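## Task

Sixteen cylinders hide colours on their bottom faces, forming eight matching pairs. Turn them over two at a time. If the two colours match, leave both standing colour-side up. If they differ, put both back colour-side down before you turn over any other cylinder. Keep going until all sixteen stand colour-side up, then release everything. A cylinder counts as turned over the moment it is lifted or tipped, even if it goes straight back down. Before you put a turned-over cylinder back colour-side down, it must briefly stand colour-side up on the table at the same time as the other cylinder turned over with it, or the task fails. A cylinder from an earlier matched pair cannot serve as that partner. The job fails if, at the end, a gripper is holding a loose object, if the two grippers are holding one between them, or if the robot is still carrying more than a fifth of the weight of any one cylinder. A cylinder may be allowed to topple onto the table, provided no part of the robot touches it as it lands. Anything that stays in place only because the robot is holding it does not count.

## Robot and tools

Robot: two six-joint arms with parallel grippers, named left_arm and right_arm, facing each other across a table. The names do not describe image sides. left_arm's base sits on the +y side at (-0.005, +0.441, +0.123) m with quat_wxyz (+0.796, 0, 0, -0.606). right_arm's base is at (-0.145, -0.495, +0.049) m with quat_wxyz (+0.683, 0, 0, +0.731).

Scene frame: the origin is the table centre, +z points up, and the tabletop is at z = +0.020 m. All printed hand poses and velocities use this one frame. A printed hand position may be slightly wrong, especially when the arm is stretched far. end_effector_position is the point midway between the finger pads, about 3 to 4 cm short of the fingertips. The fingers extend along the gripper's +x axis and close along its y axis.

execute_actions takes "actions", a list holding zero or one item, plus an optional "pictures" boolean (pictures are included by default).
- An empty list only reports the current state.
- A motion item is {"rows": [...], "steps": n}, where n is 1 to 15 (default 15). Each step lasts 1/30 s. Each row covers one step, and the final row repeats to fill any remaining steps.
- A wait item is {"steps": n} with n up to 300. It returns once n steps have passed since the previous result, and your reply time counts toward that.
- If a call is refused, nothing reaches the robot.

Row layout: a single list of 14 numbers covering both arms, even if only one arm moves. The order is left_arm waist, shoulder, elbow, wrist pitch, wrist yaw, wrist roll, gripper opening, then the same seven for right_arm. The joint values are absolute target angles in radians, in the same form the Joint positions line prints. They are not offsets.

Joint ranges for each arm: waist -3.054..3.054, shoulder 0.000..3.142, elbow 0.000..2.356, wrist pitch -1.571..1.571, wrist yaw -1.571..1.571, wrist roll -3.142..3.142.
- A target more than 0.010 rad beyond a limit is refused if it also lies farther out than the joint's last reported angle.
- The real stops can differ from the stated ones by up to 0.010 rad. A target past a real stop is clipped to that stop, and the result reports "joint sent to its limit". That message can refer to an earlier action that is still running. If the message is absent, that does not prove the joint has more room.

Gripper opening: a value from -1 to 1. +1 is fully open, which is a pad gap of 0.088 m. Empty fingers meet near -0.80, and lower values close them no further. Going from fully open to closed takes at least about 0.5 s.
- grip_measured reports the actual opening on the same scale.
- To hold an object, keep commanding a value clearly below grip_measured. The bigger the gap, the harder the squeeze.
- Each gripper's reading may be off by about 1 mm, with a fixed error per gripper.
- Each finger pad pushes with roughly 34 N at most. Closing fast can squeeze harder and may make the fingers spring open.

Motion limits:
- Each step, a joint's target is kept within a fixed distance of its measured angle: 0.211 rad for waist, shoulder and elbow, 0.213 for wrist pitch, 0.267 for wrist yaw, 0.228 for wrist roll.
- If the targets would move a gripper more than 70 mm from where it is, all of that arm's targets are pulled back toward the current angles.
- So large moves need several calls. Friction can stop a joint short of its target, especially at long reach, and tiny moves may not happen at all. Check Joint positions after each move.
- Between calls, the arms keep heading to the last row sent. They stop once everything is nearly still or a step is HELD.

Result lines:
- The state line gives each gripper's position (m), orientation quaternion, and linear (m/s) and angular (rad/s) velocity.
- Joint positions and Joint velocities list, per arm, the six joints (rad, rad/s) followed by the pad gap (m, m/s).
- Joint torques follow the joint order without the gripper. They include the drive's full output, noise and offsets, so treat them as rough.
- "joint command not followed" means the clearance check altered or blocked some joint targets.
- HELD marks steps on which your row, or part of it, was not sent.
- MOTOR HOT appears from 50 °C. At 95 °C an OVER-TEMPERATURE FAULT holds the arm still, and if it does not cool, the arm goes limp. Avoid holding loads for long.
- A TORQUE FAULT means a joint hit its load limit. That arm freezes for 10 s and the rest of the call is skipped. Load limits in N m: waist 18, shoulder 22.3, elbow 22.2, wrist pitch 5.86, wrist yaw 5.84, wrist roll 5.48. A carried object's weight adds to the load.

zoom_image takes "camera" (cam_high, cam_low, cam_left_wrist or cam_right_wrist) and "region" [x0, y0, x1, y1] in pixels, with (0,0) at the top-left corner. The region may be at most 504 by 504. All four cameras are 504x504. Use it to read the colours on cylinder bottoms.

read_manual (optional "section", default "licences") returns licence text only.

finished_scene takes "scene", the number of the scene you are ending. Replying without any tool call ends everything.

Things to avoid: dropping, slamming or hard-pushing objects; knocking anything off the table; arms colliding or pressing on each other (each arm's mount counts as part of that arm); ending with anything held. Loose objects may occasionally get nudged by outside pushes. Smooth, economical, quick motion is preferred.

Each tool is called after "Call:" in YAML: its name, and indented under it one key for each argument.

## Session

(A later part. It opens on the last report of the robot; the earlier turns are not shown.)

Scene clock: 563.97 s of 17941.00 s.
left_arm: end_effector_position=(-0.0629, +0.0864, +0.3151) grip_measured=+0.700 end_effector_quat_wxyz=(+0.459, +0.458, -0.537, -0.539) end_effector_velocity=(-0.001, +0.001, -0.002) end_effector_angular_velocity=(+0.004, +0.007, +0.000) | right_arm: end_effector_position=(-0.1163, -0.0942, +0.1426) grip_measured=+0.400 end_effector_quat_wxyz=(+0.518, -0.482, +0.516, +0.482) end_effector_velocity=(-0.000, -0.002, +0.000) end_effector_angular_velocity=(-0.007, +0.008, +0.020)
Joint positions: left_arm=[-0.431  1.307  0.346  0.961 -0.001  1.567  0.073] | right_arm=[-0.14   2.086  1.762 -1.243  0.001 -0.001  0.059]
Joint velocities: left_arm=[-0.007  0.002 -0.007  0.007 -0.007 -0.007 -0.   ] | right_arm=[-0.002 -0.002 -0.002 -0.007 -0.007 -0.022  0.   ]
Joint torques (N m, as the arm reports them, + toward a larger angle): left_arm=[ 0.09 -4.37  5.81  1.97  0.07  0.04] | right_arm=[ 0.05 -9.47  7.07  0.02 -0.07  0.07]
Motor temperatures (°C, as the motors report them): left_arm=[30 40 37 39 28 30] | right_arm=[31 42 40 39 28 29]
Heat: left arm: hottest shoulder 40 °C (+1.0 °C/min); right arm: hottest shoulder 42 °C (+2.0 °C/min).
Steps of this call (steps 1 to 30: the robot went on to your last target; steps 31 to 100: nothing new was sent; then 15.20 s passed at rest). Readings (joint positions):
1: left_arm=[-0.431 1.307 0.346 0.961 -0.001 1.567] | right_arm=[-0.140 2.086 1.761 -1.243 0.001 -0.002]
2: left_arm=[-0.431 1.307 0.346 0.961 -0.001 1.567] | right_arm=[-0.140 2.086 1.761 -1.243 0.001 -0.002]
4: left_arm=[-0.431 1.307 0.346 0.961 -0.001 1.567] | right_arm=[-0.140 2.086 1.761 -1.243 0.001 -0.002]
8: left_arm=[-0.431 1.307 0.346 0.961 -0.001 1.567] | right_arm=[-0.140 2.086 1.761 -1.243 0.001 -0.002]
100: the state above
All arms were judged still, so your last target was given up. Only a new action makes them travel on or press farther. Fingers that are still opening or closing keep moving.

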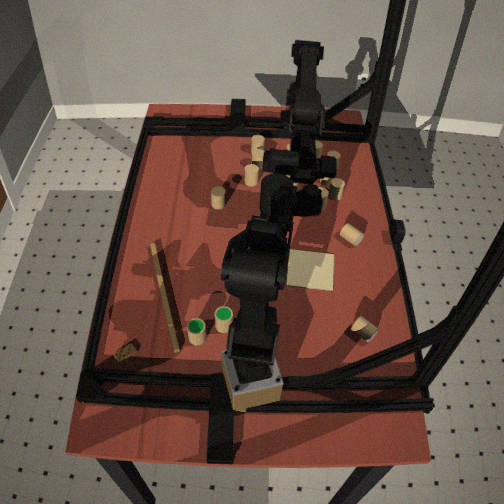

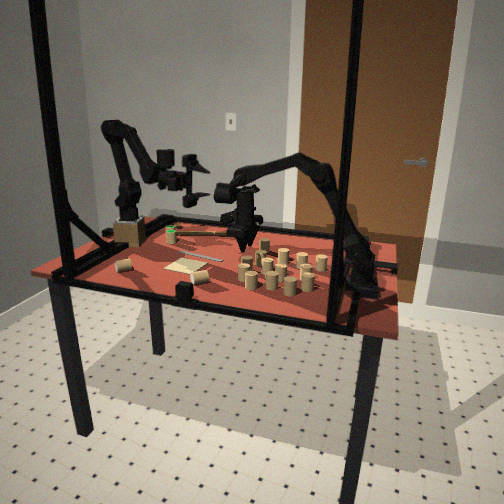

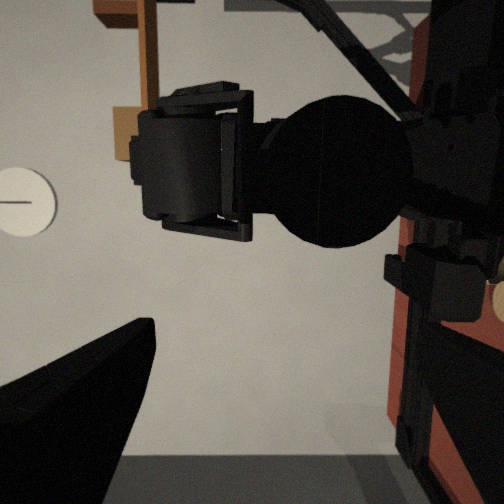

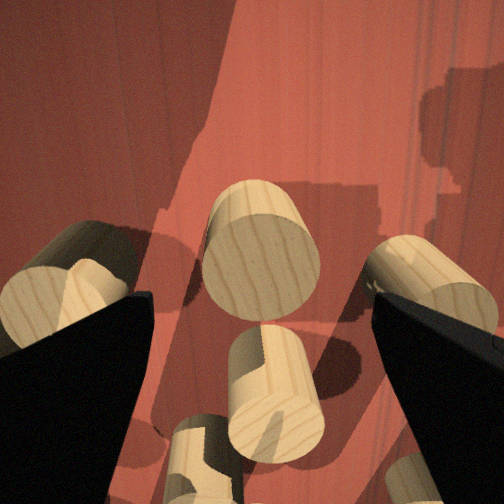

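Call:
execute_actions:
  actions:
    - {"rows":[[-0.43,1.3,0.34,0.96,0,1.571,0.7,-0.14,2.104,1.737,-1.202,0,0,0.4],[-0.43,1.3,0.34,0.96,0,1.571,0.7,-0.14,2.113,1.703,-1.159,0,0,0.4],[-0.43,1.3,0.34,0.96,0,1.571,0.7,-0.14,2.122,1.67,-1.116,0,0,0.4],[-0.43,1.3,0.34,0.96,0,1.571,0.7,-0.14,2.131,1.636,-1.073,0,0,0.4],[-0.43,1.3,0.34,0.96,0,1.571,0.7,-0.14,2.14,1.603,-1.03,0,0,0.4]],"steps":13}
  pictures: false

Call:
execute_actions:
  actions:
    - {"rows":[[-0.43,1.3,0.34,0.96,0,1.571,0.7,-0.14,2.14,1.603,-1.03,0,0,-0.4]],"steps":9}
  pictures: false

Call:
execute_actions:
  actions:
    - {"rows":[[-0.43,1.3,0.34,0.96,0,1.571,0.7,-0.14,2.118,1.686,-1.137,0,0,-0.4],[-0.43,1.3,0.34,0.96,0,1.571,0.7,-0.14,2.118,1.686,-1.137,0,0,-0.4],[-0.43,1.3,0.34,0.96,0,1.571,0.7,-0.14,2.095,1.77,-1.245,0,0,-0.4],[-0.43,1.3,0.34,0.96,0,1.571,0.7,-0.14,2.095,1.77,-1.245,0,0,-0.4],[-0.43,1.3,0.34,0.96,0,1.571,0.7,-0.14,2.0,1.78,-1.3,0,0,-0.4],[-0.43,1.3,0.34,0.96,0,1.571,0.7,-0.14,2.0,1.78,-1.3,0,0,-0.4],[-0.43,1.3,0.34,0.96,0,1.571,0.7,-0.216,1.6,1.4,-1.1,0,0,-0.4],[-0.43,1.3,0.34,0.96,0,1.571,0.7,-0.216,1.6,1.4,-1.1,0,0,-0.4],[-0.43,1.3,0.34,0.96,0,1.571,0.7,-0.216,1.6,1.4,-1.1,0,0,-0.4],[-0.43,1.3,0.34,0.96,0,1.571,0.7,-0.216,1.15,0.9,0.3,0,0,-0.4]],"steps":15}
  pictures: false

Call:
execute_actions:
  actions:
    - {"rows":[[-0.43,1.3,0.34,0.96,0,1.571,0.7,-0.216,1.27,0.7,0.64,0,0,-0.4]],"steps":15}
  pictures: false

Call:
execute_actions:
  actions:
    - {"rows":[[-0.43,1.42,0.41,1.0,0,1.571,0.7,-0.216,1.39,0.75,0.633,0,0,-0.4]],"steps":10}
  pictures: false

Call:
execute_actions:
  actions:
    - {"rows":[[-0.43,1.51,0.48,1.03,0,1.571,0.7,-0.216,1.39,0.75,0.633,0,0,-0.4],[-0.43,1.51,0.48,1.03,0,1.571,0.7,-0.216,1.39,0.75,0.633,0,0,-0.4],[-0.43,1.57,0.54,1.03,0,1.571,0.7,-0.216,1.39,0.75,0.633,0,0,-0.4],[-0.43,1.57,0.54,1.03,0,1.571,0.7,-0.216,1.39,0.75,0.633,0,0,-0.4],[-0.43,1.63,0.605,1.025,0,1.571,0.7,-0.216,1.39,0.75,0.633,0,0,-0.4],[-0.43,1.63,0.605,1.025,0,1.571,0.7,-0.216,1.39,0.75,0.633,0,0,-0.4],[-0.43,1.695,0.674,1.021,0,1.571,0.7,-0.216,1.39,0.75,0.633,0,0,-0.4],[-0.43,1.695,0.674,1.021,0,1.571,0.7,-0.216,1.39,0.75,0.633,0,0,-0.4],[-0.43,1.76,0.748,1.015,0,1.571,0.7,-0.216,1.39,0.75,0.633,0,0,-0.4]],"steps":14}
  pictures: false

Call:
execute_actions:
  actions:
    - {"rows":[[-0.43,1.76,0.748,1.015,0,1.571,-0.4,-0.216,1.39,0.75,0.633,0,0,-0.4]],"steps":10}
  pictures: false

Call:
execute_actions:
  actions:
    - {"rows":[[-0.43,1.76,0.748,1.015,0,1.571,-0.4,-0.216,1.39,0.75,0.633,0,0,0.7],[-0.43,1.76,0.748,1.015,0,1.571,-0.4,-0.216,1.39,0.75,0.633,0,0,0.7],[-0.43,1.76,0.748,1.015,0,1.571,-0.4,-0.216,1.39,0.75,0.633,0,0,0.7],[-0.43,1.76,0.748,1.015,0,1.571,-0.4,-0.216,1.39,0.75,0.633,0,0,0.7],[-0.43,1.76,0.748,1.015,0,1.571,-0.4,-0.216,1.39,0.75,0.633,0,0,0.7],[-0.43,1.76,0.748,1.015,0,1.571,-0.4,-0.216,1.39,0.75,0.633,0,0,0.7],[-0.43,1.6,0.57,1.03,0,1.571,-0.4,-0.216,1.39,0.75,0.633,0,0,0.7],[-0.43,1.6,0.57,1.03,0,1.571,-0.4,-0.216,1.39,0.75,0.633,0,0,0.7],[-0.43,1.51,0.48,1.03,0,1.571,-0.4,-0.216,1.27,0.63,0.64,0,0,0.7],[-0.43,1.42,0.41,1.0,0,1.571,-0.4,-0.216,1.27,0.63,0.64,0,0,0.7]],"steps":13}
  pictures: false

Call:
execute_actions:
  actions:
    - {"rows":[[-0.3,1.2,0.5,-0.91,0,0,-0.4,-0.341,1.15,0.9,-1.27,0,0,0.4]],"steps":15}
  pictures: false

Call:
execute_actions:
  actions:
    - {"rows":[[-0.3,1.3,0.64,-0.91,0,0,-0.4,-0.341,1.3,1.1,-1.27,0,0,0.4],[-0.3,1.3,0.64,-0.91,0,0,-0.4,-0.341,1.3,1.1,-1.27,0,0,0.4],[-0.3,1.3,0.64,-0.91,0,0,-0.4,-0.341,1.3,1.1,-1.27,0,0,0.4],[-0.3,1.3,0.64,-0.91,0,0,-0.4,-0.341,1.3,1.1,-1.27,0,0,0.4],[-0.3,1.3,0.64,-0.91,0,0,-0.4,-0.341,1.3,1.1,-1.27,0,0,0.4],[-0.3,1.3,0.64,-0.91,0,0,-0.4,-0.341,2.026,1.663,-1.208,0,0,0.4]],"steps":15}
  pictures: false

Call:
execute_actions:
  actions:
    - {"rows":[[-0.3,1.34,0.61,-0.84,0,0,-0.4,-0.341,2.026,1.663,-1.208,0,0,0.4],[-0.3,1.375,0.58,-0.775,0,0,-0.4,-0.341,2.026,1.663,-1.208,0,0,0.4],[-0.3,1.41,0.55,-0.71,0,0,-0.4,-0.341,2.026,1.663,-1.208,0,0,0.4],[-0.3,1.445,0.525,-0.65,0,0,-0.4,-0.341,2.026,1.663,-1.208,0,0,0.4],[-0.3,1.48,0.5,-0.59,0,0,-0.4,-0.341,2.026,1.663,-1.208,0,0,0.4],[-0.3,1.505,0.482,-0.548,0,0,-0.4,-0.341,2.026,1.663,-1.208,0,0,0.4],[-0.3,1.525,0.47,-0.516,0,0,-0.4,-0.341,2.026,1.663,-1.208,0,0,0.4],[-0.3,1.541,0.4585,-0.4885,0,0,-0.4,-0.341,2.026,1.663,-1.208,0,0,0.4],[-0.3,1.555,0.45,-0.47,0,0,-0.4,-0.341,2.026,1.663,-1.208,0,0,0.4],[-0.3,1.568,0.443,-0.452,0,0,-0.4,-0.341,2.026,1.663,-1.208,0,0,0.4],[-0.3,1.58,0.437,-0.435,0,0,-0.4,-0.341,2.026,1.663,-1.208,0,0,0.4]],"steps":15}
  pictures: false

Call:
execute_actions:
  actions:
    - {"rows":[[-0.3,1.565,0.445,-0.455,0,0,0.35,-0.341,2.026,1.663,-1.208,0,0,0.4]],"steps":9}

Scene clock: 597.70 s of 17941.00 s.
left_arm: end_effector_position=(-0.0629, +0.0865, +0.3151) grip_measured=+0.700 end_effector_quat_wxyz=(+0.459, +0.458, -0.538, -0.539) end_effector_velocity=(+0.002, -0.000, -0.007) end_effector_angular_velocity=(+0.028, +0.003, +0.010) | right_arm: end_effector_position=(-0.1162, -0.0929, +0.0831) grip_measured=+0.400 end_effector_quat_wxyz=(+0.517, -0.483, +0.517, +0.481) end_effector_velocity=(-0.001, +0.020, -0.002) end_effector_angular_velocity=(+0.092, +0.015, +0.005)
Joint positions: left_arm=[-0.431  1.306  0.345  0.961 -0.001  1.568  0.073] | right_arm=[-0.14   2.14   1.604 -1.036  0.001 -0.001  0.059]
Joint velocities: left_arm=[ 0.002  0.002 -0.002 -0.022 -0.007 -0.007 -0.   ] | right_arm=[-0.002  0.002 -0.002  0.095 -0.022 -0.007 -0.   ]
Joint torques (N m, as the arm reports them, + toward a larger angle): left_arm=[ 0.07 -4.31  5.8   1.96  0.07  0.03] | right_arm=[ -0.01 -10.57   6.     0.26  -0.06   0.05]
Motor temperatures (°C, as the motors report them): left_arm=[30 40 37 40 28 30] | right_arm=[31 44 40 36 28 29]
Heat: left arm: hottest shoulder 40 °C (+1.0 °C/min); right arm: hottest shoulder 44 °C (+3.0 °C/min).
Steps of this call (steps 1 to 90: nothing new was sent; then 30.30 s passed at rest; steps 91 to 103: all 13 steps of this action). Readings (joint positions):
91: left_arm=[-0.431 1.306 0.345 0.961 -0.001 1.568] | right_arm=[-0.140 2.087 1.760 -1.238 0.001 -0.001]
92: left_arm=[-0.431 1.306 0.345 0.961 -0.001 1.568] | right_arm=[-0.140 2.087 1.749 -1.214 0.001 -0.001]
94: left_arm=[-0.431 1.306 0.345 0.961 -0.001 1.568] | right_arm=[-0.140 2.088 1.713 -1.146 0.001 -0.001]
98: left_arm=[-0.431 1.306 0.345 0.961 -0.001 1.568] | right_arm=[-0.140 2.120 1.629 -1.057 0.001 -0.001]
103: the state above

Scene clock: 598.00 s of 17941.00 s.
left_arm: end_effector_position=(-0.0629, +0.0865, +0.3151) grip_measured=+0.700 end_effector_quat_wxyz=(+0.459, +0.458, -0.538, -0.539) end_effector_velocity=(+0.000, -0.000, +0.000) end_effector_angular_velocity=(+0.004, +0.007, +0.005) | right_arm: end_effector_position=(-0.1163, -0.0920, +0.0830) grip_measured=+0.002 end_effector_quat_wxyz=(+0.518, -0.481, +0.517, +0.483) end_effector_velocity=(-0.000, -0.002, -0.002) end_effector_angular_velocity=(-0.012, +0.008, +0.005)
Joint positions: left_arm=[-0.431  1.306  0.345  0.961 -0.001  1.568  0.073] | right_arm=[-0.14   2.14   1.604 -1.031  0.    -0.001  0.039]
Joint velocities: left_arm=[-0.002 -0.002  0.002 -0.007 -0.007 -0.007  0.   ] | right_arm=[-0.002  0.002 -0.002 -0.007 -0.007 -0.007 -0.   ]
Joint torques (N m, as the arm reports them, + toward a larger angle): left_arm=[ 0.05 -4.32  5.84  1.96  0.07  0.02] | right_arm=[  0.   -10.54   5.95   0.19  -0.03   0.06]
Motor temperatures (°C, as the motors report them): left_arm=[30 40 37 40 28 30] | right_arm=[31 44 40 36 28 29]
Heat: left arm: hottest shoulder 40 °C (+1.0 °C/min); right arm: hottest shoulder 44 °C (+3.0 °C/min).
Steps of this call (steps 1 to 9: all 9 steps of this action). Readings (joint positions):
1: left_arm=[-0.431 1.306 0.345 0.961 -0.001 1.568] | right_arm=[-0.140 2.140 1.604 -1.033 0.001 -0.001]
2: left_arm=[-0.431 1.306 0.345 0.961 -0.001 1.568] | right_arm=[-0.140 2.140 1.604 -1.032 0.001 -0.001]
4: left_arm=[-0.431 1.306 0.345 0.961 -0.001 1.568] | right_arm=[-0.140 2.140 1.604 -1.032 0.001 -0.001]
8: left_arm=[-0.431 1.306 0.345 0.961 -0.001 1.568] | right_arm=[-0.140 2.140 1.604 -1.031 0.000 -0.001]
9: the state above

Scene clock: 598.50 s of 17941.00 s.
left_arm: end_effector_position=(-0.0629, +0.0865, +0.3151) grip_measured=+0.700 end_effector_quat_wxyz=(+0.459, +0.458, -0.538, -0.539) end_effector_velocity=(-0.002, +0.002, -0.007) end_effector_angular_velocity=(+0.028, +0.003, -0.010) | right_arm: end_effector_position=(-0.0900, -0.1362, +0.2002) grip_measured=+0.003 end_effector_quat_wxyz=(+0.649, -0.339, +0.393, +0.556) end_effector_velocity=(-0.029, -0.110, +0.180) end_effector_angular_velocity=(+1.971, -0.306, +0.027)
Joint positions: left_arm=[-0.431  1.306  0.345  0.961 -0.001  1.568  0.073] | right_arm=[-0.221  1.538  1.208 -0.761  0.001 -0.001  0.039]
Joint velocities: left_arm=[-0.002 -0.002 -0.007 -0.022  0.007 -0.007 -0.   ] | right_arm=[ 0.037 -1.893 -1.912  2.015  0.007  0.007  0.   ]
Joint torques (N m, as the arm reports them, + toward a larger angle): left_arm=[ 0.04 -4.33  5.86  1.95  0.08  0.02] | right_arm=[ 0.23 -8.5   5.73  0.88 -0.09  0.07]
Motor temperatures (°C, as the motors report them): left_arm=[30 40 37 40 28 30] | right_arm=[31 45 40 36 28 29]
Heat: left arm: hottest shoulder 40 °C (+1.0 °C/min); right arm: hottest shoulder 45 °C (+4.0 °C/min).
Steps of this call (steps 1 to 15: all 15 steps of this action). Readings (joint positions):
1: left_arm=[-0.431 1.306 0.345 0.961 -0.001 1.568] | right_arm=[-0.140 2.141 1.615 -1.053 0.000 -0.001]
2: left_arm=[-0.431 1.306 0.345 0.961 -0.001 1.568] | right_arm=[-0.140 2.140 1.630 -1.085 0.000 -0.001]
4: left_arm=[-0.431 1.306 0.345 0.961 -0.001 1.568] | right_arm=[-0.140 2.139 1.688 -1.174 0.000 -0.001]
8: left_arm=[-0.431 1.306 0.345 0.961 -0.001 1.568] | right_arm=[-0.157 1.985 1.642 -1.156 -0.005 -0.001]
15: the state above

Scene clock: 599.00 s of 17941.00 s.
left_arm: end_effector_position=(-0.0629, +0.0865, +0.3151) grip_measured=+0.700 end_effector_quat_wxyz=(+0.459, +0.458, -0.538, -0.539) end_effector_velocity=(-0.002, +0.001, -0.002) end_effector_angular_velocity=(+0.008, +0.006, -0.010) | right_arm: end_effector_position=(-0.0875, -0.1142, +0.2415) grip_measured=+0.003 end_effector_quat_wxyz=(+0.746, -0.120, +0.138, +0.641) end_effector_velocity=(+0.022, +0.145, +0.398) end_effector_angular_velocity=(+1.916, -0.281, +0.002)
Joint positions: left_arm=[-0.431  1.306  0.345  0.961 -0.001  1.568  0.073] | right_arm=[-0.218  1.281  0.694  0.219  0.001 -0.001  0.039]
Joint velocities: left_arm=[-0.002 -0.002 -0.002 -0.007  0.007 -0.007 -0.   ] | right_arm=[-0.002 -0.027 -0.002  1.912 -0.007  0.007 -0.   ]
Joint torques (N m, as the arm reports them, + toward a larger angle): left_arm=[ 0.06 -4.34  5.85  1.96  0.08  0.02] | right_arm=[ 0.22 -6.37  8.19  1.48 -0.08  0.05]
Motor temperatures (°C, as the motors report them): left_arm=[30 40 37 40 28 30] | right_arm=[31 45 40 36 28 29]
Heat: left arm: hottest shoulder 40 °C (+1.0 °C/min); right arm: hottest shoulder 45 °C (+4.1 °C/min).
Steps of this call (steps 1 to 15: all 15 steps of this action). Readings (joint positions):
1: left_arm=[-0.431 1.306 0.345 0.961 -0.001 1.568] | right_arm=[-0.219 1.475 1.145 -0.694 0.001 -0.001]
2: left_arm=[-0.431 1.306 0.345 0.961 -0.001 1.568] | right_arm=[-0.219 1.413 1.083 -0.628 0.001 -0.001]
4: left_arm=[-0.431 1.306 0.345 0.961 -0.001 1.568] | right_arm=[-0.218 1.318 0.965 -0.494 0.001 -0.001]
8: left_arm=[-0.431 1.306 0.345 0.961 -0.001 1.568] | right_arm=[-0.218 1.275 0.762 -0.236 0.001 -0.001]
15: the state above

Scene clock: 599.33 s of 17941.00 s.
left_arm: end_effector_position=(-0.0659, +0.0680, +0.3081) grip_measured=+0.700 end_effector_quat_wxyz=(+0.455, +0.462, -0.534, -0.543) end_effector_velocity=(-0.001, -0.005, +0.011) end_effector_angular_velocity=(-0.030, +0.012, +0.005) | right_arm: end_effector_position=(-0.0824, -0.0801, +0.3099) grip_measured=+0.002 end_effector_quat_wxyz=(+0.759, -0.007, +0.007, +0.651) end_effector_velocity=(+0.003, +0.002, +0.027) end_effector_angular_velocity=(+0.127, -0.027, -0.010)
Joint positions: left_arm=[-0.431  1.413  0.401  0.997 -0.001  1.568  0.073] | right_arm=[-0.218  1.377  0.74   0.618  0.001 -0.001  0.039]
Joint velocities: left_arm=[-0.002  0.002  0.027  0.007 -0.007 -0.007  0.   ] | right_arm=[-0.002  0.012  0.002  0.139  0.007 -0.007 -0.   ]
Joint torques (N m, as the arm reports them, + toward a larger angle): left_arm=[ 0.08 -3.56  7.32  2.16  0.08  0.02] | right_arm=[ 0.15 -4.6   8.38  1.6  -0.07  0.07]
Motor temperatures (°C, as the motors report them): left_arm=[30 40 37 40 28 30] | right_arm=[31 44 40 36 28 29]
Heat: left arm: hottest shoulder 40 °C (+1.0 °C/min); right arm: hottest shoulder 44 °C (+3.0 °C/min).
Steps of this call (steps 1 to 10: all 10 steps of this action). Readings (joint positions):
1: left_arm=[-0.431 1.322 0.352 0.970 -0.001 1.568] | right_arm=[-0.218 1.294 0.701 0.282 0.001 -0.001]
2: left_arm=[-0.431 1.349 0.367 0.982 -0.001 1.568] | right_arm=[-0.218 1.316 0.715 0.352 0.001 -0.001]
4: left_arm=[-0.431 1.391 0.392 0.988 -0.001 1.568] | right_arm=[-0.218 1.358 0.734 0.484 0.001 -0.001]
8: left_arm=[-0.431 1.412 0.398 0.995 -0.001 1.568] | right_arm=[-0.218 1.376 0.739 0.602 0.001 -0.001]
10: the state above

Scene clock: 599.80 s of 17941.00 s.
left_arm: end_effector_position=(-0.0799, -0.0179, +0.3104) grip_measured=+0.700 end_effector_quat_wxyz=(+0.459, +0.457, -0.538, -0.539) end_effector_velocity=(+0.000, -0.027, -0.011) end_effector_angular_velocity=(+0.020, +0.019, +0.024) | right_arm: end_effector_position=(-0.0823, -0.0793, +0.3105) grip_measured=+0.002 end_effector_quat_wxyz=(+0.759, -0.004, +0.004, +0.651) end_effector_velocity=(-0.000, -0.001, +0.000) end_effector_angular_velocity=(-0.004, -0.007, +0.005)
Joint positions: left_arm=[-0.431  1.746  0.731  1.016 -0.001  1.568  0.073] | right_arm=[-0.218  1.382  0.74   0.63   0.001 -0.001  0.039]
Joint velocities: left_arm=[ 0.002  0.11   0.1   -0.007 -0.022 -0.022  0.   ] | right_arm=[-0.002 -0.007 -0.002 -0.007 -0.007 -0.007 -0.   ]
Joint torques (N m, as the arm reports them, + toward a larger angle): left_arm=[ 0.06 -5.9   7.42  1.97  0.07  0.03] | right_arm=[ 0.19 -5.03  8.43  1.65 -0.07  0.06]
Motor temperatures (°C, as the motors report them): left_arm=[30 40 37 40 28 30] | right_arm=[31 44 40 37 28 29]
Heat: left arm: hottest shoulder 40 °C (+1.0 °C/min); right arm: hottest shoulder 44 °C (+3.0 °C/min).
Steps of this call (steps 1 to 14: all 14 steps of this action). Readings (joint positions):
1: left_arm=[-0.431 1.429 0.412 1.006 -0.001 1.568] | right_arm=[-0.218 1.377 0.740 0.622 0.001 -0.001]
2: left_arm=[-0.431 1.452 0.432 1.015 -0.001 1.568] | right_arm=[-0.218 1.378 0.740 0.624 0.001 -0.001]
4: left_arm=[-0.431 1.513 0.487 1.021 -0.001 1.568] | right_arm=[-0.218 1.380 0.740 0.627 0.001 -0.001]
8: left_arm=[-0.431 1.633 0.609 1.023 -0.001 1.568] | right_arm=[-0.218 1.382 0.740 0.629 0.001 -0.001]
14: the state above

Scene clock: 600.13 s of 17941.00 s.
left_arm: end_effector_position=(-0.0802, -0.0198, +0.3104) grip_measured=+0.026 end_effector_quat_wxyz=(+0.459, +0.457, -0.538, -0.539) end_effector_velocity=(+0.002, +0.000, -0.001) end_effector_angular_velocity=(+0.011, +0.021, +0.010) | right_arm: end_effector_position=(-0.0822, -0.0793, +0.3111) grip_measured=+0.003 end_effector_quat_wxyz=(+0.759, -0.004, +0.003, +0.651) end_effector_velocity=(-0.002, -0.000, +0.001) end_effector_angular_velocity=(+0.008, +0.006, +0.019)
Joint positions: left_arm=[-0.431  1.753  0.739  1.015 -0.001  1.568  0.04 ] | right_arm=[-0.218  1.382  0.74   0.632  0.001 -0.001  0.039]
Joint velocities: left_arm=[ 0.002 -0.002 -0.002 -0.007 -0.007 -0.022 -0.   ] | right_arm=[-0.002 -0.002 -0.002  0.007 -0.022  0.007  0.   ]
Joint torques (N m, as the arm reports them, + toward a larger angle): left_arm=[ 0.1  -5.72  7.48  2.04  0.06  0.01] | right_arm=[ 0.17 -5.08  8.43  1.54 -0.05  0.06]
Motor temperatures (°C, as the motors report them): left_arm=[30 40 37 40 28 30] | right_arm=[31 44 40 37 28 29]
Heat: left arm: hottest shoulder 40 °C (+1.0 °C/min); right arm: hottest shoulder 44 °C (+3.0 °C/min).
Steps of this call (steps 1 to 10: all 10 steps of this action). Readings (joint positions):
1: left_arm=[-0.431 1.749 0.733 1.016 -0.001 1.568] | right_arm=[-0.218 1.382 0.740 0.630 0.001 -0.001]
2: left_arm=[-0.431 1.750 0.735 1.016 -0.001 1.568] | right_arm=[-0.218 1.382 0.740 0.630 0.001 -0.001]
4: left_arm=[-0.431 1.752 0.738 1.016 -0.001 1.568] | right_arm=[-0.218 1.382 0.740 0.630 0.001 -0.001]
8: left_arm=[-0.431 1.753 0.739 1.015 -0.001 1.568] | right_arm=[-0.218 1.382 0.740 0.632 0.001 -0.001]
10: the state above

Scene clock: 600.57 s of 17941.00 s.
left_arm: end_effector_position=(-0.0678, +0.0562, +0.3092) grip_measured=+0.026 end_effector_quat_wxyz=(+0.456, +0.461, -0.535, -0.542) end_effector_velocity=(+0.023, +0.140, +0.050) end_effector_angular_velocity=(-0.158, +0.048, +0.015) | right_arm: end_effector_position=(-0.0859, -0.1020, +0.3068) grip_measured=+0.695 end_effector_quat_wxyz=(+0.758, -0.002, +0.001, +0.652) end_effector_velocity=(-0.008, -0.052, +0.010) end_effector_angular_velocity=(+0.069, -0.018, +0.005)
Joint positions: left_arm=[-0.431  1.464  0.444  1.008 -0.001  1.568  0.04 ] | right_arm=[-0.218  1.292  0.65   0.637  0.001 -0.001  0.073]
Joint velocities: left_arm=[-0.007 -0.667 -0.481 -0.022 -0.022 -0.022 -0.   ] | right_arm=[-0.002 -0.227 -0.178  0.022 -0.007 -0.007  0.001]
Joint torques (N m, as the arm reports them, + toward a larger angle): left_arm=[ 0.06 -4.07  6.77  1.84  0.06  0.03] | right_arm=[ 0.13 -5.84  6.64  1.57 -0.08  0.07]
Motor temperatures (°C, as the motors report them): left_arm=[30 40 37 40 28 30] | right_arm=[31 44 40 37 28 29]
Heat: left arm: hottest shoulder 40 °C (+1.0 °C/min); right arm: hottest shoulder 44 °C (+3.0 °C/min).
Steps of this call (steps 1 to 13: all 13 steps of this action). Readings (joint positions):
1: left_arm=[-0.431 1.753 0.739 1.015 -0.001 1.568] | right_arm=[-0.218 1.382 0.740 0.632 0.001 -0.001]
2: left_arm=[-0.431 1.753 0.739 1.015 -0.001 1.568] | right_arm=[-0.218 1.382 0.740 0.632 0.001 -0.001]
4: left_arm=[-0.431 1.753 0.739 1.015 -0.001 1.568] | right_arm=[-0.218 1.382 0.740 0.632 0.001 -0.001]
8: left_arm=[-0.431 1.699 0.672 1.017 -0.001 1.568] | right_arm=[-0.218 1.382 0.740 0.632 0.001 -0.001]
13: the state above

Scene clock: 601.07 s of 17941.00 s.
left_arm: end_effector_position=(-0.0161, +0.1188, +0.2256) grip_measured=+0.027 end_effector_quat_wxyz=(+0.569, +0.404, +0.038, -0.715) end_effector_velocity=(+0.007, +0.273, -0.346) end_effector_angular_velocity=(+2.061, +1.551, +1.270) | right_arm: end_effector_position=(-0.0510, -0.1540, +0.2856) grip_measured=+0.401 end_effector_quat_wxyz=(+0.770, -0.154, +0.201, +0.586) end_effector_velocity=(-0.055, -0.206, -0.384) end_effector_angular_velocity=(-1.934, +0.546, -0.005)
Joint positions: left_arm=[-0.303  1.202  0.502  0.03  -0.001  0.543  0.04 ] | right_arm=[-0.338  1.148  0.904 -0.269  0.    -0.001  0.059]
Joint velocities: left_arm=[-0.002  0.002 -0.007 -2.     0.007 -2.059 -0.004] | right_arm=[-0.007  0.007 -0.002 -2.    -0.007  0.007 -0.001]
Joint torques (N m, as the arm reports them, + toward a larger angle): left_arm=[ 0.24 -3.74  6.87  1.77  0.09 -0.25] | right_arm=[-0.28 -4.39  7.3   1.28 -0.05  0.05]
Motor temperatures (°C, as the motors report them): left_arm=[30 40 37 40 28 30] | right_arm=[31 44 40 37 28 29]
Heat: left arm: hottest shoulder 40 °C (+1.0 °C/min); right arm: hottest shoulder 44 °C (+3.0 °C/min).
Steps of this call (steps 1 to 15: all 15 steps of this action). Readings (joint positions):
1: left_arm=[-0.419 1.422 0.445 0.952 0.011 1.520] | right_arm=[-0.226 1.276 0.667 0.592 -0.006 -0.001]
2: left_arm=[-0.386 1.370 0.453 0.864 0.013 1.449] | right_arm=[-0.247 1.263 0.695 0.538 -0.007 -0.001]
4: left_arm=[-0.327 1.275 0.473 0.748 -0.001 1.307] | right_arm=[-0.291 1.229 0.774 0.435 -0.003 -0.001]
8: left_arm=[-0.303 1.201 0.506 0.500 -0.001 1.027] | right_arm=[-0.337 1.150 0.895 0.195 0.001 -0.001]
15: the state above

Scene clock: 601.57 s of 17941.00 s.
left_arm: end_effector_position=(-0.0114, +0.2548, +0.1586) grip_measured=+0.024 end_effector_quat_wxyz=(+0.498, +0.502, +0.481, -0.518) end_effector_velocity=(-0.000, +0.074, -0.002) end_effector_angular_velocity=(+0.340, -0.002, +0.044) | right_arm: end_effector_position=(-0.0426, -0.1242, +0.1972) grip_measured=+0.400 end_effector_quat_wxyz=(+0.614, -0.385, +0.506, +0.467) end_effector_velocity=(+0.034, +0.121, -0.379) end_effector_angular_velocity=(-1.289, +0.351, -0.006)
Joint positions: left_arm=[-0.302  1.298  0.631 -0.871 -0.001  0.009  0.04 ] | right_arm=[-0.338  1.844  1.622 -1.158  0.    -0.001  0.059]
Joint velocities: left_arm=[-0.007 -0.002  0.002 -0.344  0.007 -0.051 -0.001] | right_arm=[ 0.002  1.604  0.774 -0.505  0.007  0.007 -0.   ]
Joint torques (N m, as the arm reports them, + toward a larger angle): left_arm=[ 0.2  -2.91  7.06  0.63  0.05 -0.24] | right_arm=[-0.23 -4.42  5.02 -0.22 -0.05  0.05]
Motor temperatures (°C, as the motors report them): left_arm=[30 40 37 40 28 30] | right_arm=[31 44 40 37 28 29]
Heat: left arm: hottest shoulder 40 °C (+1.0 °C/min); right arm: hottest shoulder 44 °C (+3.0 °C/min).
Steps of this call (steps 1 to 15: all 15 steps of this action). Readings (joint positions):
1: left_arm=[-0.303 1.217 0.521 -0.049 -0.001 0.475] | right_arm=[-0.338 1.171 0.932 -0.355 0.000 -0.001]
2: left_arm=[-0.303 1.245 0.549 -0.116 -0.001 0.405] | right_arm=[-0.338 1.207 0.977 -0.414 0.000 -0.001]
4: left_arm=[-0.303 1.283 0.600 -0.235 -0.001 0.267] | right_arm=[-0.338 1.268 1.053 -0.529 0.000 -0.001]
8: left_arm=[-0.302 1.290 0.631 -0.499 -0.001 0.063] | right_arm=[-0.338 1.425 1.234 -0.802 0.000 -0.001]
15: the state above

Scene clock: 602.07 s of 17941.00 s.
left_arm: end_effector_position=(-0.0119, +0.2622, +0.0791) grip_measured=+0.017 end_effector_quat_wxyz=(+0.488, +0.509, +0.493, -0.509) end_effector_velocity=(-0.004, -0.004, -0.008) end_effector_angular_velocity=(-0.031, +0.023, +0.005) | right_arm: end_effector_position=(-0.0426, -0.1243, +0.1363) grip_measured=+0.400 end_effector_quat_wxyz=(+0.559, -0.431, +0.566, +0.426) end_effector_velocity=(-0.004, -0.006, -0.001) end_effector_angular_velocity=(-0.020, +0.028, +0.005)
Joint positions: left_arm=[-0.301  1.562  0.448 -0.461  0.006  0.005  0.04 ] | right_arm=[-0.338  2.033  1.656 -1.206  0.    -0.001  0.059]
Joint velocities: left_arm=[-0.002  0.027 -0.022  0.081  0.022 -0.007  0.002] | right_arm=[-0.002 -0.002 -0.007 -0.022 -0.022 -0.007 -0.   ]
Joint torques (N m, as the arm reports them, + toward a larger angle): left_arm=[ 0.01 -2.01  3.22  1.64 -0.15 -0.23] | right_arm=[ -0.25 -10.78   6.84  -0.02  -0.04   0.05]
Motor temperatures (°C, as the motors report them): left_arm=[30 40 37 40 28 30] | right_arm=[31 44 40 37 28 29]
Heat: left arm: hottest shoulder 40 °C (+1.0 °C/min); right arm: hottest shoulder 44 °C (+3.0 °C/min).
Steps of this call (steps 1 to 15: all 15 steps of this action). Readings (joint positions):
1: left_arm=[-0.302 1.303 0.629 -0.870 -0.001 0.007] | right_arm=[-0.338 1.893 1.641 -1.171 0.000 -0.001]
2: left_arm=[-0.302 1.315 0.622 -0.842 -0.001 0.007] | right_arm=[-0.338 1.936 1.648 -1.181 0.000 -0.001]
4: left_arm=[-0.302 1.367 0.589 -0.750 -0.001 0.006] | right_arm=[-0.338 2.002 1.649 -1.200 0.000 -0.001]
8: left_arm=[-0.302 1.491 0.498 -0.576 -0.001 0.006] | right_arm=[-0.338 2.035 1.648 -1.205 0.000 -0.001]
15: the state above

Scene clock: 602.37 s of 17941.00 s.
left_arm: end_effector_position=(-0.0119, +0.2610, +0.0788) grip_measured=+0.337 end_effector_quat_wxyz=(+0.490, +0.507, +0.492, -0.511) end_effector_velocity=(+0.001, +0.002, -0.000) end_effector_angular_velocity=(+0.007, -0.008, +0.005) | right_arm: end_effector_position=(-0.0426, -0.1243, +0.1363) grip_measured=+0.400 end_effector_quat_wxyz=(+0.559, -0.431, +0.566, +0.426) end_effector_velocity=(+0.001, -0.003, +0.000) end_effector_angular_velocity=(-0.005, +0.009, -0.015)
Joint positions: left_arm=[-0.301  1.563  0.447 -0.454  0.006  0.005  0.056] | right_arm=[-0.338  2.033  1.656 -1.206  0.    -0.001  0.059]
Joint velocities: left_arm=[-0.002 -0.002 -0.002 -0.007 -0.007 -0.007 -0.003] | right_arm=[-0.007 -0.002 -0.002 -0.007 -0.007  0.007 -0.   ]
Joint torques (N m, as the arm reports them, + toward a larger angle): left_arm=[ 0.06 -3.38  4.09  0.42 -0.15 -0.22] | right_arm=[ -0.2  -10.87   6.85  -0.02  -0.04   0.04]
Motor temperatures (°C, as the motors report them): left_arm=[30 40 37 40 28 30] | right_arm=[31 44 40 37 28 29]
Heat: left arm: hottest shoulder 40 °C (+1.0 °C/min); right arm: hottest shoulder 44 °C (+3.0 °C/min).
Steps of this call (steps 1 to 9: all 9 steps of this action). Readings (joint positions):
1: left_arm=[-0.301 1.562 0.447 -0.460 0.006 0.005] | right_arm=[-0.338 2.033 1.656 -1.206 0.000 -0.001]
2: left_arm=[-0.301 1.562 0.447 -0.460 0.006 0.005] | right_arm=[-0.338 2.033 1.656 -1.206 0.000 -0.001]
4: left_arm=[-0.301 1.563 0.447 -0.454 0.006 0.005] | right_arm=[-0.338 2.033 1.656 -1.206 0.000 -0.001]
8: left_arm=[-0.301 1.563 0.447 -0.453 0.006 0.005] | right_arm=[-0.338 2.033 1.656 -1.206 0.000 -0.001]
9: the state above

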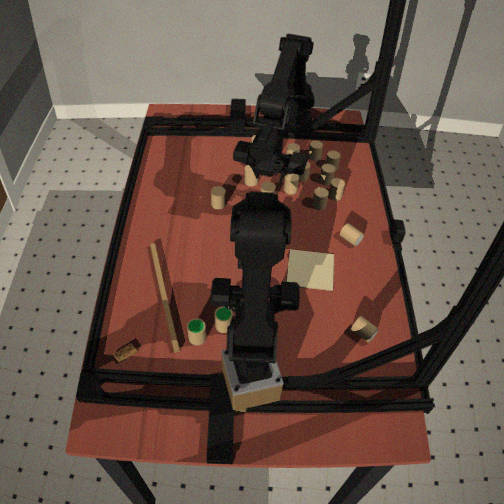

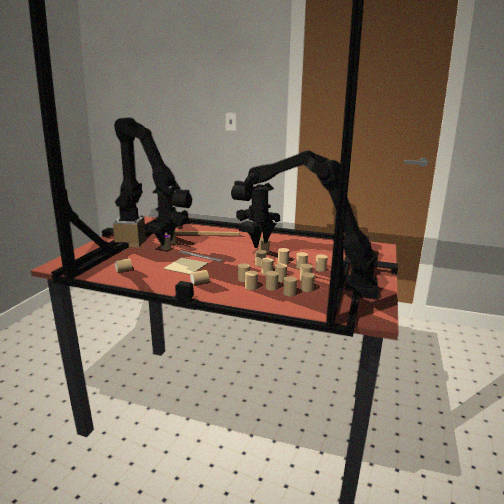

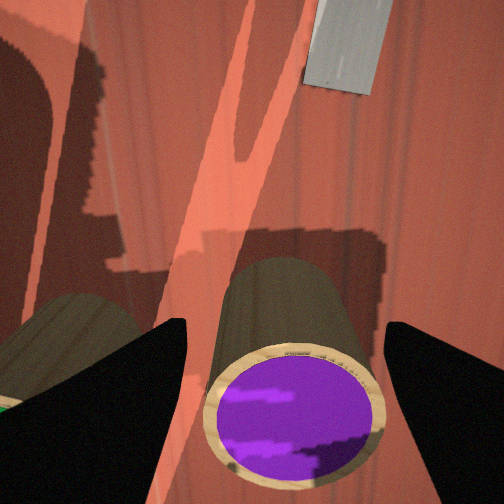

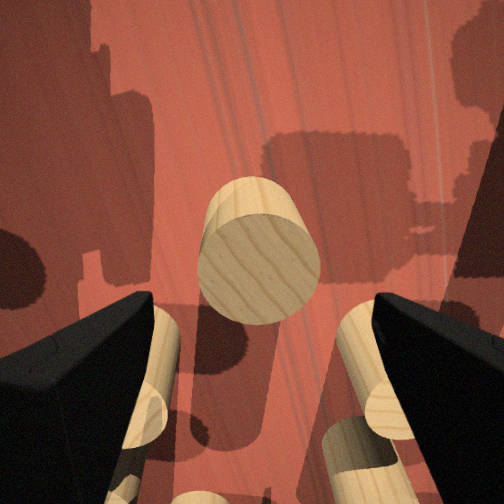

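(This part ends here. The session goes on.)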